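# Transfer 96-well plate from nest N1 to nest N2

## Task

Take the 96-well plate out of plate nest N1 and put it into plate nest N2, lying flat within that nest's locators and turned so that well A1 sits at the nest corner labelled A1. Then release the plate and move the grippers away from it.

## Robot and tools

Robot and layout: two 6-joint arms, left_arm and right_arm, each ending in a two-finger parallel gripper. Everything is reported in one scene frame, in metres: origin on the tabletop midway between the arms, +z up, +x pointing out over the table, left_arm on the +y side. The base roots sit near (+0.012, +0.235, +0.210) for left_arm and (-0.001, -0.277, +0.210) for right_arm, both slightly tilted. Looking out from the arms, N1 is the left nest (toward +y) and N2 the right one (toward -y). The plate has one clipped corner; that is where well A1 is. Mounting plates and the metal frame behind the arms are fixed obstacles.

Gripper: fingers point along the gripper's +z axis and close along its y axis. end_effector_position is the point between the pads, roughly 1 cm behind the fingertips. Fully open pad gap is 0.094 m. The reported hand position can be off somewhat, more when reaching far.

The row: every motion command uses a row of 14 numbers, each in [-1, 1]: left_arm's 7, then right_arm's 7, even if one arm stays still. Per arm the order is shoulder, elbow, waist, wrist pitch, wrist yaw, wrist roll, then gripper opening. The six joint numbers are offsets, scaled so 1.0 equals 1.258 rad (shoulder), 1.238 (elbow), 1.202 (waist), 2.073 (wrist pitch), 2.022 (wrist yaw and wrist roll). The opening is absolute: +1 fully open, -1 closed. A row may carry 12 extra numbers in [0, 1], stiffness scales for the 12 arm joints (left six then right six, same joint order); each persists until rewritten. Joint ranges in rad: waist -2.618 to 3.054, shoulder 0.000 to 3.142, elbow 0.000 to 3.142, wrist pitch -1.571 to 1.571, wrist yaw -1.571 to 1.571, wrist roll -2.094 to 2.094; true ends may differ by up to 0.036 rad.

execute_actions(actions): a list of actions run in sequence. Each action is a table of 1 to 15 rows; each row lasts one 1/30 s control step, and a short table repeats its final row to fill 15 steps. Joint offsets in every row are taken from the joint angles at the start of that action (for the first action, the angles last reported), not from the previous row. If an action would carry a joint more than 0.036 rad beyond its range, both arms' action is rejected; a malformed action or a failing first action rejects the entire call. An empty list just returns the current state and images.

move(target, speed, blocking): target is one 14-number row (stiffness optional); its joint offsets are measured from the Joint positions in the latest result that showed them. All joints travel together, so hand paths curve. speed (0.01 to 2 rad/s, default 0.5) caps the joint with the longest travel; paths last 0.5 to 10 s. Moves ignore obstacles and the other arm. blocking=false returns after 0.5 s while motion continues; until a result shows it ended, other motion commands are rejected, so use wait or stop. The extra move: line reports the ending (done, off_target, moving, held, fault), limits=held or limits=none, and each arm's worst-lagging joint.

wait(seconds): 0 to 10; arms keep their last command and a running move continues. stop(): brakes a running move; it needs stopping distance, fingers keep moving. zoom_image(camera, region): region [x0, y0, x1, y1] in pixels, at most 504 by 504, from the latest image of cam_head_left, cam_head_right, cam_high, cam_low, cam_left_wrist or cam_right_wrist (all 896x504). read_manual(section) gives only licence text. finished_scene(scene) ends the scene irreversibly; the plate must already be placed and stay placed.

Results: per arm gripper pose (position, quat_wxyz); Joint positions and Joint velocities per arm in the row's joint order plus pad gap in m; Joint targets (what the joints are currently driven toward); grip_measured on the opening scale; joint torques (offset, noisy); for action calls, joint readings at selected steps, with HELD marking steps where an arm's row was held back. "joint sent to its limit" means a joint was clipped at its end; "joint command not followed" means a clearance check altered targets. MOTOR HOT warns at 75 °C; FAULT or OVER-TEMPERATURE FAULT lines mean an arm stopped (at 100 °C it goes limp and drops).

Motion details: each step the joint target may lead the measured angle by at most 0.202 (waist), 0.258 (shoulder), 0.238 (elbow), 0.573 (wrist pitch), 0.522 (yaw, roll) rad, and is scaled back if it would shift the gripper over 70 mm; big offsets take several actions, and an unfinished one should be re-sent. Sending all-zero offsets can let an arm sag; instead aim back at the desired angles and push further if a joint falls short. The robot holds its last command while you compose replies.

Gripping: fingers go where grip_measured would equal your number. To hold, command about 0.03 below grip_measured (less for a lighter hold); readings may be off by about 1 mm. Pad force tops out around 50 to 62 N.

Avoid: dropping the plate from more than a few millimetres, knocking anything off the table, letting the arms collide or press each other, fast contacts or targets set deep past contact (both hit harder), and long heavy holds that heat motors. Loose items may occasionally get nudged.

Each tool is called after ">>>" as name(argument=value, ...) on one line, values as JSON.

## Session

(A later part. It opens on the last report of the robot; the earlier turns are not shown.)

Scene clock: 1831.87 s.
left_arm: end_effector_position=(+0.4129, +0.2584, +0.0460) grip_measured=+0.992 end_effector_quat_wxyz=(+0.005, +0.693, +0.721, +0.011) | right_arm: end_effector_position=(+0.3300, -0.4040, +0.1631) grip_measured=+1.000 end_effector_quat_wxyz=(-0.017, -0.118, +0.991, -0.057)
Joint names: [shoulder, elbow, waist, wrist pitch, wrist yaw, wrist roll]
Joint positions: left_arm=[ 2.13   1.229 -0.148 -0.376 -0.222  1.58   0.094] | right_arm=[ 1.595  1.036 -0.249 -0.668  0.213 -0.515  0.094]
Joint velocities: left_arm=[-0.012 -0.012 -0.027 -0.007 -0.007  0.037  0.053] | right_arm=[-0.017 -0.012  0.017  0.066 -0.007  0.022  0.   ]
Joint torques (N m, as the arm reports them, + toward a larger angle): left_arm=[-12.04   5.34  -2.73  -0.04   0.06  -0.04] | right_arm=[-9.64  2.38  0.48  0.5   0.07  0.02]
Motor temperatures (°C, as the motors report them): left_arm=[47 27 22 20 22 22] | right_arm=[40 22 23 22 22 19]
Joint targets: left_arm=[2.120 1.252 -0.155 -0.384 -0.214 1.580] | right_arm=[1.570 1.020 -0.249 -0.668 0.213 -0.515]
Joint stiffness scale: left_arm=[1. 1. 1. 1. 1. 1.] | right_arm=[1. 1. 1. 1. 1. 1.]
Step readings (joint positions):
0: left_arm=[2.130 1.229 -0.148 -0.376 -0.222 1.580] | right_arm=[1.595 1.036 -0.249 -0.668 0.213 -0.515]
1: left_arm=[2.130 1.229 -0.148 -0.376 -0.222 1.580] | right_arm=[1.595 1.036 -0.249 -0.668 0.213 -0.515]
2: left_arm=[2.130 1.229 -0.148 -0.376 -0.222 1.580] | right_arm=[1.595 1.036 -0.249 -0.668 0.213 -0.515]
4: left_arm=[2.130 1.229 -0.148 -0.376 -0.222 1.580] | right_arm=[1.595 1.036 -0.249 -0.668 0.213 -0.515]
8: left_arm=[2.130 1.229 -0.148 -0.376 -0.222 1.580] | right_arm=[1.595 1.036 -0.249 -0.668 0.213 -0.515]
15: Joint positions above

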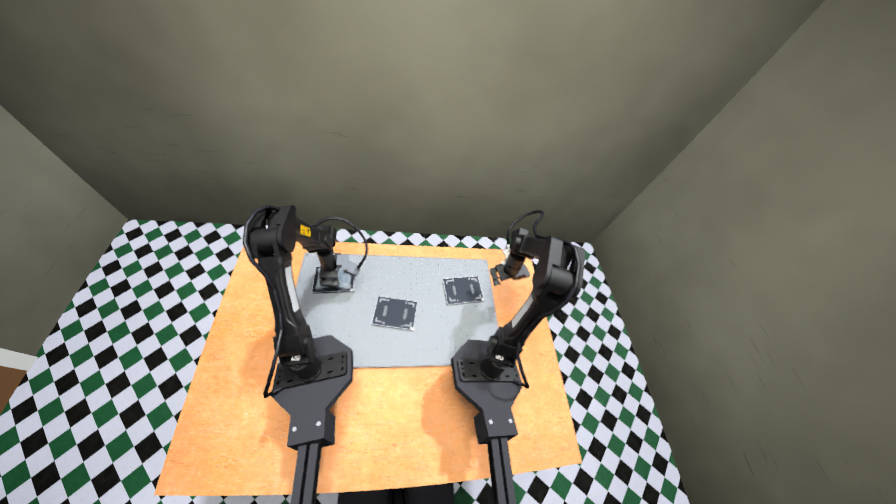

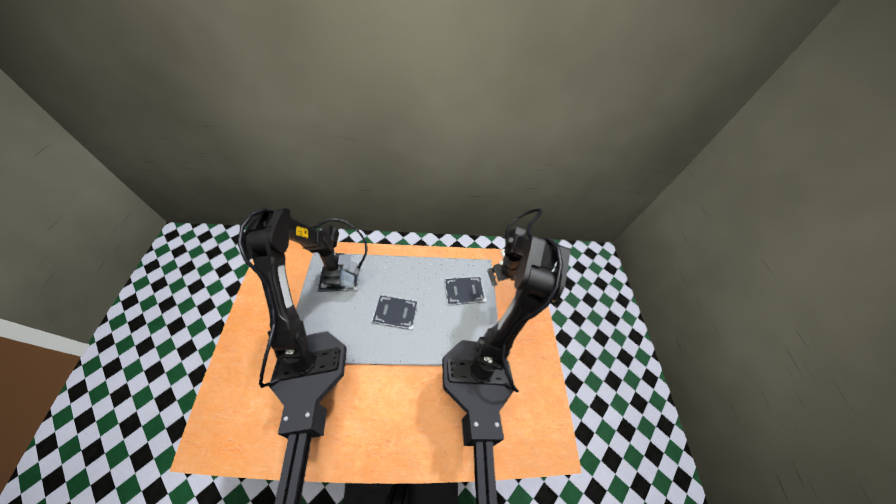

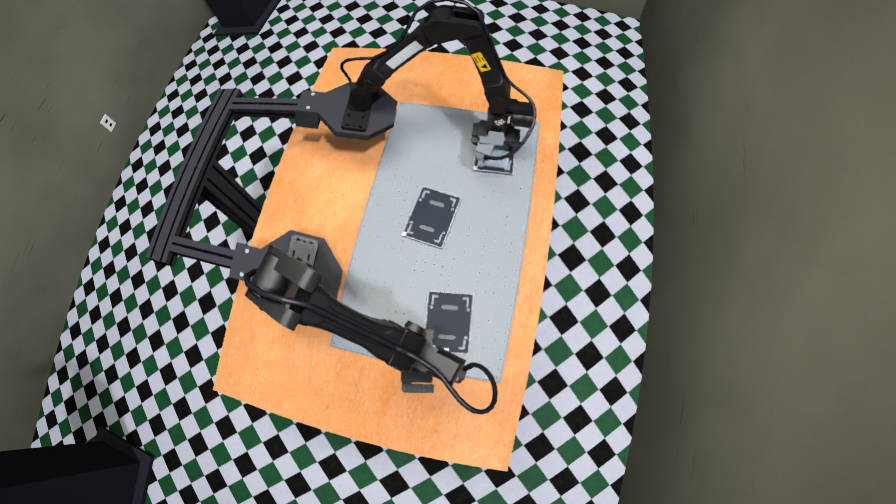

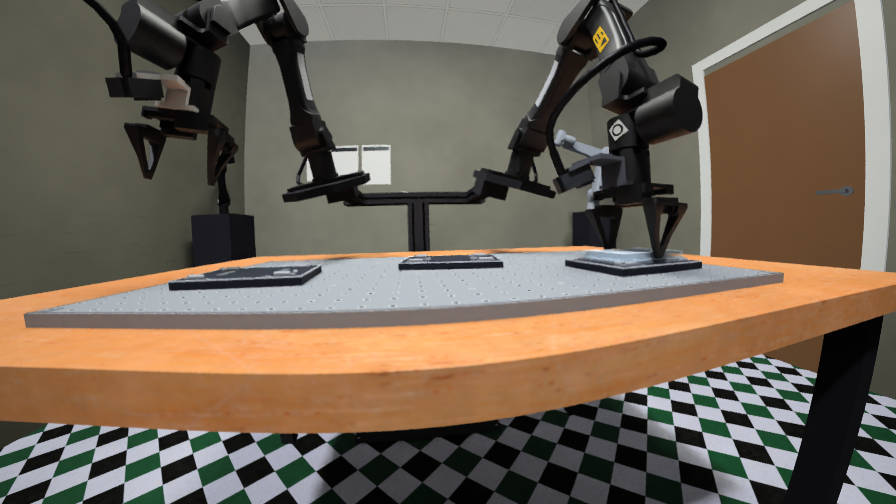

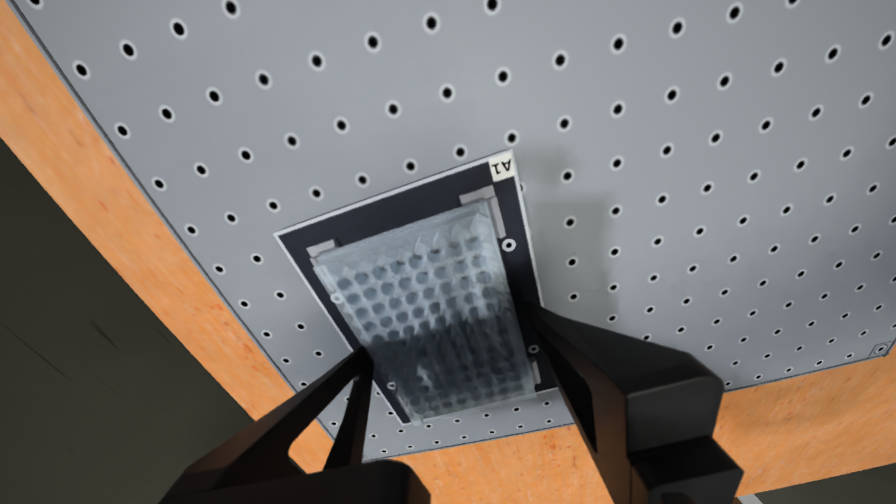

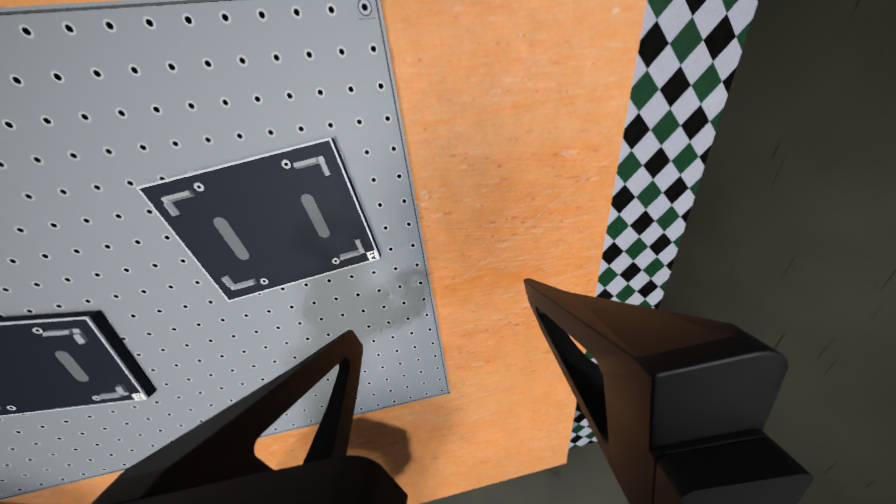

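>>> execute_actions(actions=[[[-0.012,0.018,-0.006,-0.005,0.004,0,1,-0.02,-0.013,0,0,0,0,1],[-0.018,0.018,-0.006,-0.008,0.004,0,1,-0.02,-0.013,0,0,0,0,1],[-0.024,0.018,-0.006,-0.011,0.004,0,1,-0.02,-0.013,0,0,0,0,1],[-0.030,0.018,-0.006,-0.014,0.004,0,1,-0.02,-0.013,0,0,0,0,1],[-0.037,0.018,-0.006,-0.018,0.004,0,1,-0.02,-0.013,0,0,0,0,1],[-0.045,0.018,-0.006,-0.023,0.004,0,1,-0.02,-0.013,0,0,0,0,1],[-0.054,0.018,-0.006,-0.028,0.004,0,1,-0.02,-0.013,0,0,0,0,1],[-0.064,0.018,-0.006,-0.034,0.004,0,1,-0.02,-0.013,0,0,0,0,1],[-0.075,0.018,-0.006,-0.041,0.004,0,1,-0.02,-0.013,0,0,0,0,1],[-0.086,0.018,-0.006,-0.048,0.004,0,1,-0.02,-0.013,0,0,0,0,1],[-0.097,0.018,-0.006,-0.055,0.004,0,1,-0.02,-0.013,0,0,0,0,1],[-0.108,0.018,-0.006,-0.061,0.004,0,1,-0.02,-0.013,0,0,0,0,1],[-0.119,0.018,-0.006,-0.068,0.004,0,1,-0.02,-0.013,0,0,0,0,1],[-0.130,0.018,-0.006,-0.075,0.004,0,1,-0.02,-0.013,0,0,0,0,1],[-0.141,0.018,-0.006,-0.081,0.004,0,1,-0.02,-0.013,0,0,0,0,1]],[[-0.03,0.015,0,-0.015,0,0,1,0,0,0,0,0,0,1],[-0.05,0.03,0,-0.02,0,0,1,0,0,0,0,0,0,1],[-0.07,0.04,0,-0.025,0,0,1,0,0,0,0,0,0,1],[-0.09,0.05,0,-0.03,0,0,1,0,0,0,0,0,0,1],[-0.11,0.055,0,-0.035,0,0,1,0,0,0,0,0,0,1],[-0.13,0.06,0,-0.04,0,0,1,0,0,0,0,0,0,1],[-0.15,0.06,0,-0.045,0,0,1,0,0,0,0,0,0,1],[-0.17,0.06,0,-0.05,0,0,1,0,0,0,0,0,0,1],[-0.19,0.06,0,-0.05,0,0,1,0,0,0,0,0,0,1],[-0.20,0.06,0,-0.05,0,0,1,0,0,0,0,0,0,1],[-0.21,0.06,0,-0.05,0,0,1,0,0,0,0,0,0,1]]])

>>> zoom_image(camera="cam_high", region=[450,110,550,195])

>>> zoom_image(camera="cam_low", region=[560,235,710,285])

Scene clock: 1854.07 s.
left_arm: end_effector_position=(+0.4733, +0.2954, +0.2040) grip_measured=+1.000 end_effector_quat_wxyz=(+0.105, +0.661, +0.734, +0.117) | right_arm: end_effector_position=(+0.3300, -0.4040, +0.1631) grip_measured=+1.000 end_effector_quat_wxyz=(-0.017, -0.118, +0.991, -0.057)
Joint names: [shoulder, elbow, waist, wrist pitch, wrist yaw, wrist roll]
Joint positions: left_arm=[ 1.734  1.293 -0.148 -0.537 -0.222  1.58   0.094] | right_arm=[ 1.595  1.036 -0.249 -0.668  0.213 -0.515  0.094]
Joint velocities: left_arm=[-0.027  0.012  0.007  0.051  0.007 -0.051  0.   ] | right_arm=[-0.012 -0.007  0.002 -0.007 -0.022 -0.007  0.   ]
Joint torques (N m, as the arm reports them, + toward a larger angle): left_arm=[-9.94  6.38 -1.75  0.21 -0.02 -0.04] | right_arm=[-7.67  3.54  0.47  0.48  0.06  0.03]
Motor temperatures (°C, as the motors report them): left_arm=[49 27 22 20 22 22] | right_arm=[40 22 23 22 22 19]
Joint targets: left_arm=[1.735 1.304 -0.148 -0.575 -0.222 1.580] | right_arm=[1.595 1.036 -0.249 -0.668 0.213 -0.515]
Joint stiffness scale: left_arm=[1. 1. 1. 1. 1. 1.] | right_arm=[1. 1. 1. 1. 1. 1.]
Step readings (joint positions; steps 1 to 15: 1st action; 16 to 30: 2nd action):
0: left_arm=[2.130 1.229 -0.148 -0.376 -0.222 1.580] | right_arm=[1.595 1.036 -0.249 -0.668 0.213 -0.515]
1: left_arm=[2.130 1.229 -0.148 -0.376 -0.222 1.580] | right_arm=[1.595 1.036 -0.249 -0.668 0.213 -0.515]
2: left_arm=[2.130 1.229 -0.148 -0.376 -0.222 1.580] | right_arm=[1.595 1.036 -0.249 -0.668 0.213 -0.515]
4: left_arm=[2.129 1.229 -0.148 -0.377 -0.222 1.580] | right_arm=[1.595 1.036 -0.249 -0.668 0.213 -0.515]
8: left_arm=[2.104 1.229 -0.148 -0.400 -0.222 1.580] | right_arm=[1.595 1.036 -0.249 -0.668 0.213 -0.515]
15: left_arm=[1.999 1.229 -0.148 -0.471 -0.222 1.580] | right_arm=[1.595 1.036 -0.249 -0.668 0.213 -0.515]
16: left_arm=[1.987 1.229 -0.148 -0.478 -0.222 1.580] | right_arm=[1.595 1.036 -0.249 -0.668 0.213 -0.515]
17: left_arm=[1.976 1.232 -0.148 -0.481 -0.222 1.580] | right_arm=[1.595 1.036 -0.249 -0.668 0.213 -0.515]
19: left_arm=[1.955 1.243 -0.148 -0.495 -0.222 1.580] | right_arm=[1.595 1.036 -0.249 -0.668 0.213 -0.515]
23: left_arm=[1.868 1.269 -0.148 -0.525 -0.222 1.580] | right_arm=[1.595 1.036 -0.249 -0.668 0.213 -0.515]
30: Joint positions above

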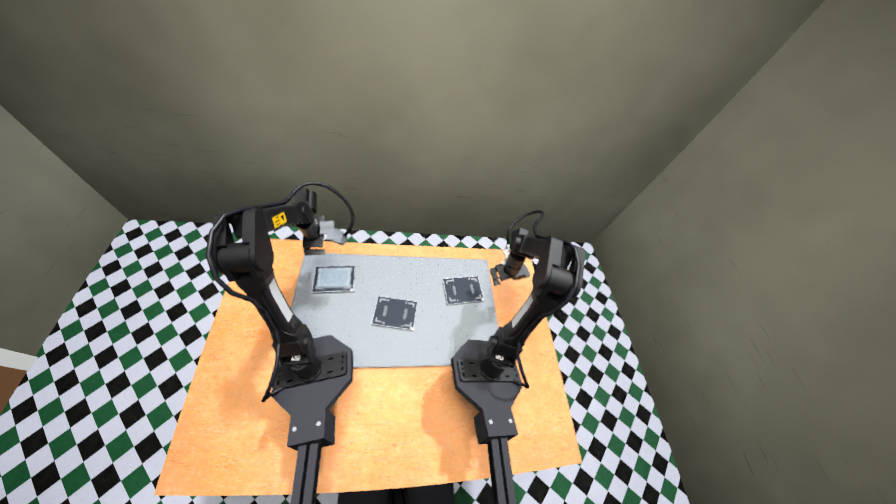

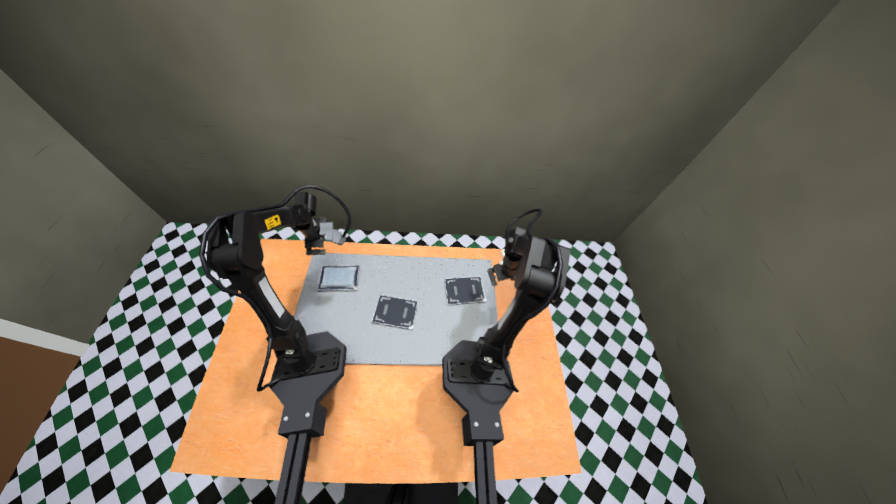

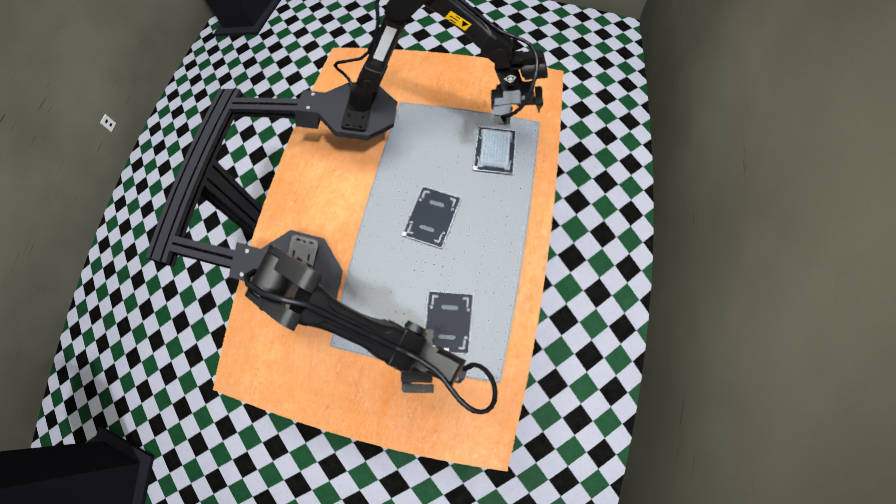

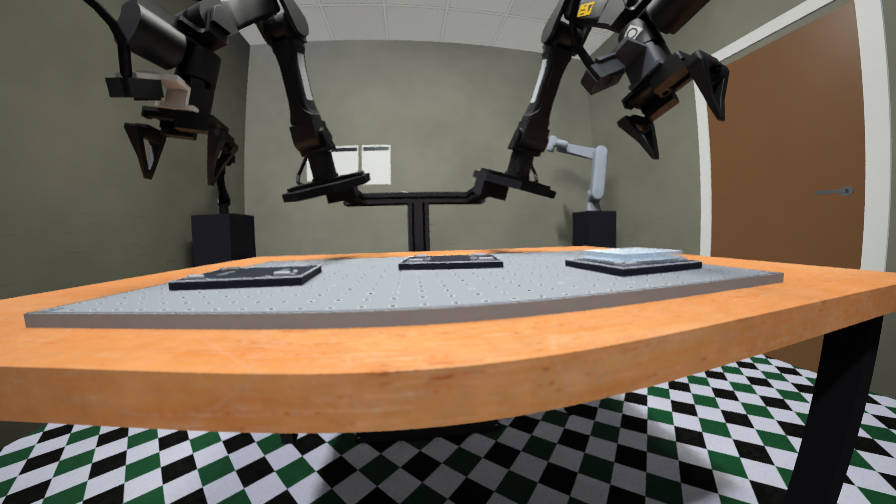

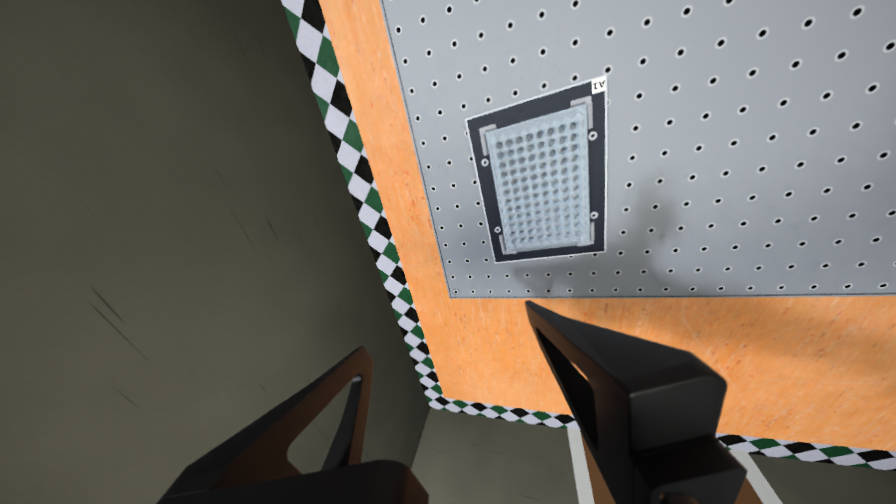

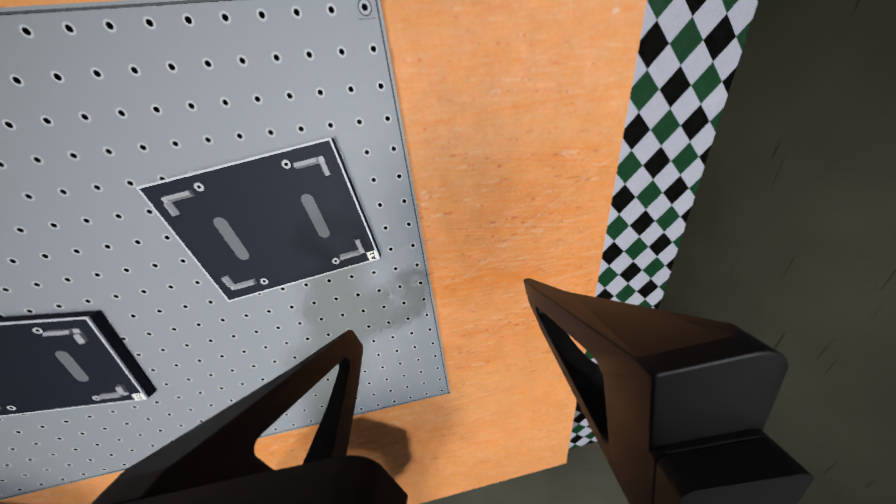

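Region (450, 110, 550, 195) of cam_high's 896x504 image, scaled by 5.040, with more detail than that image has; it fills the top 428 rows of this view, and the rest is white.

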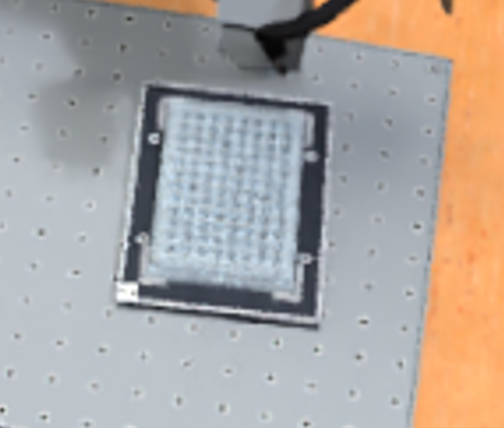

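Region (560, 235, 710, 285) of cam_low's 896x504 image, scaled by 3.360, with more detail than that image has.

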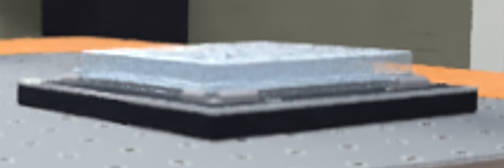

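>>> zoom_image(camera="cam_left_wrist", region=[455,65,625,275])

Region (455, 65, 625, 275) of cam_left_wrist's 896x504 image, scaled by 2.400, with more detail than that image has; it fills the left 408 columns of this view, and the rest is white.

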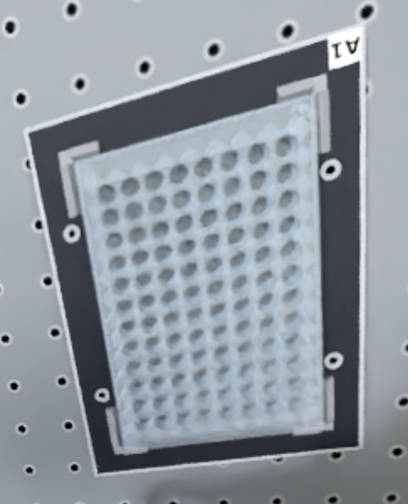

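The plate sits flat inside all four locators, with the cut corner at A1.

>>> finished_scene(scene=2)

The scene is finished: the task was done.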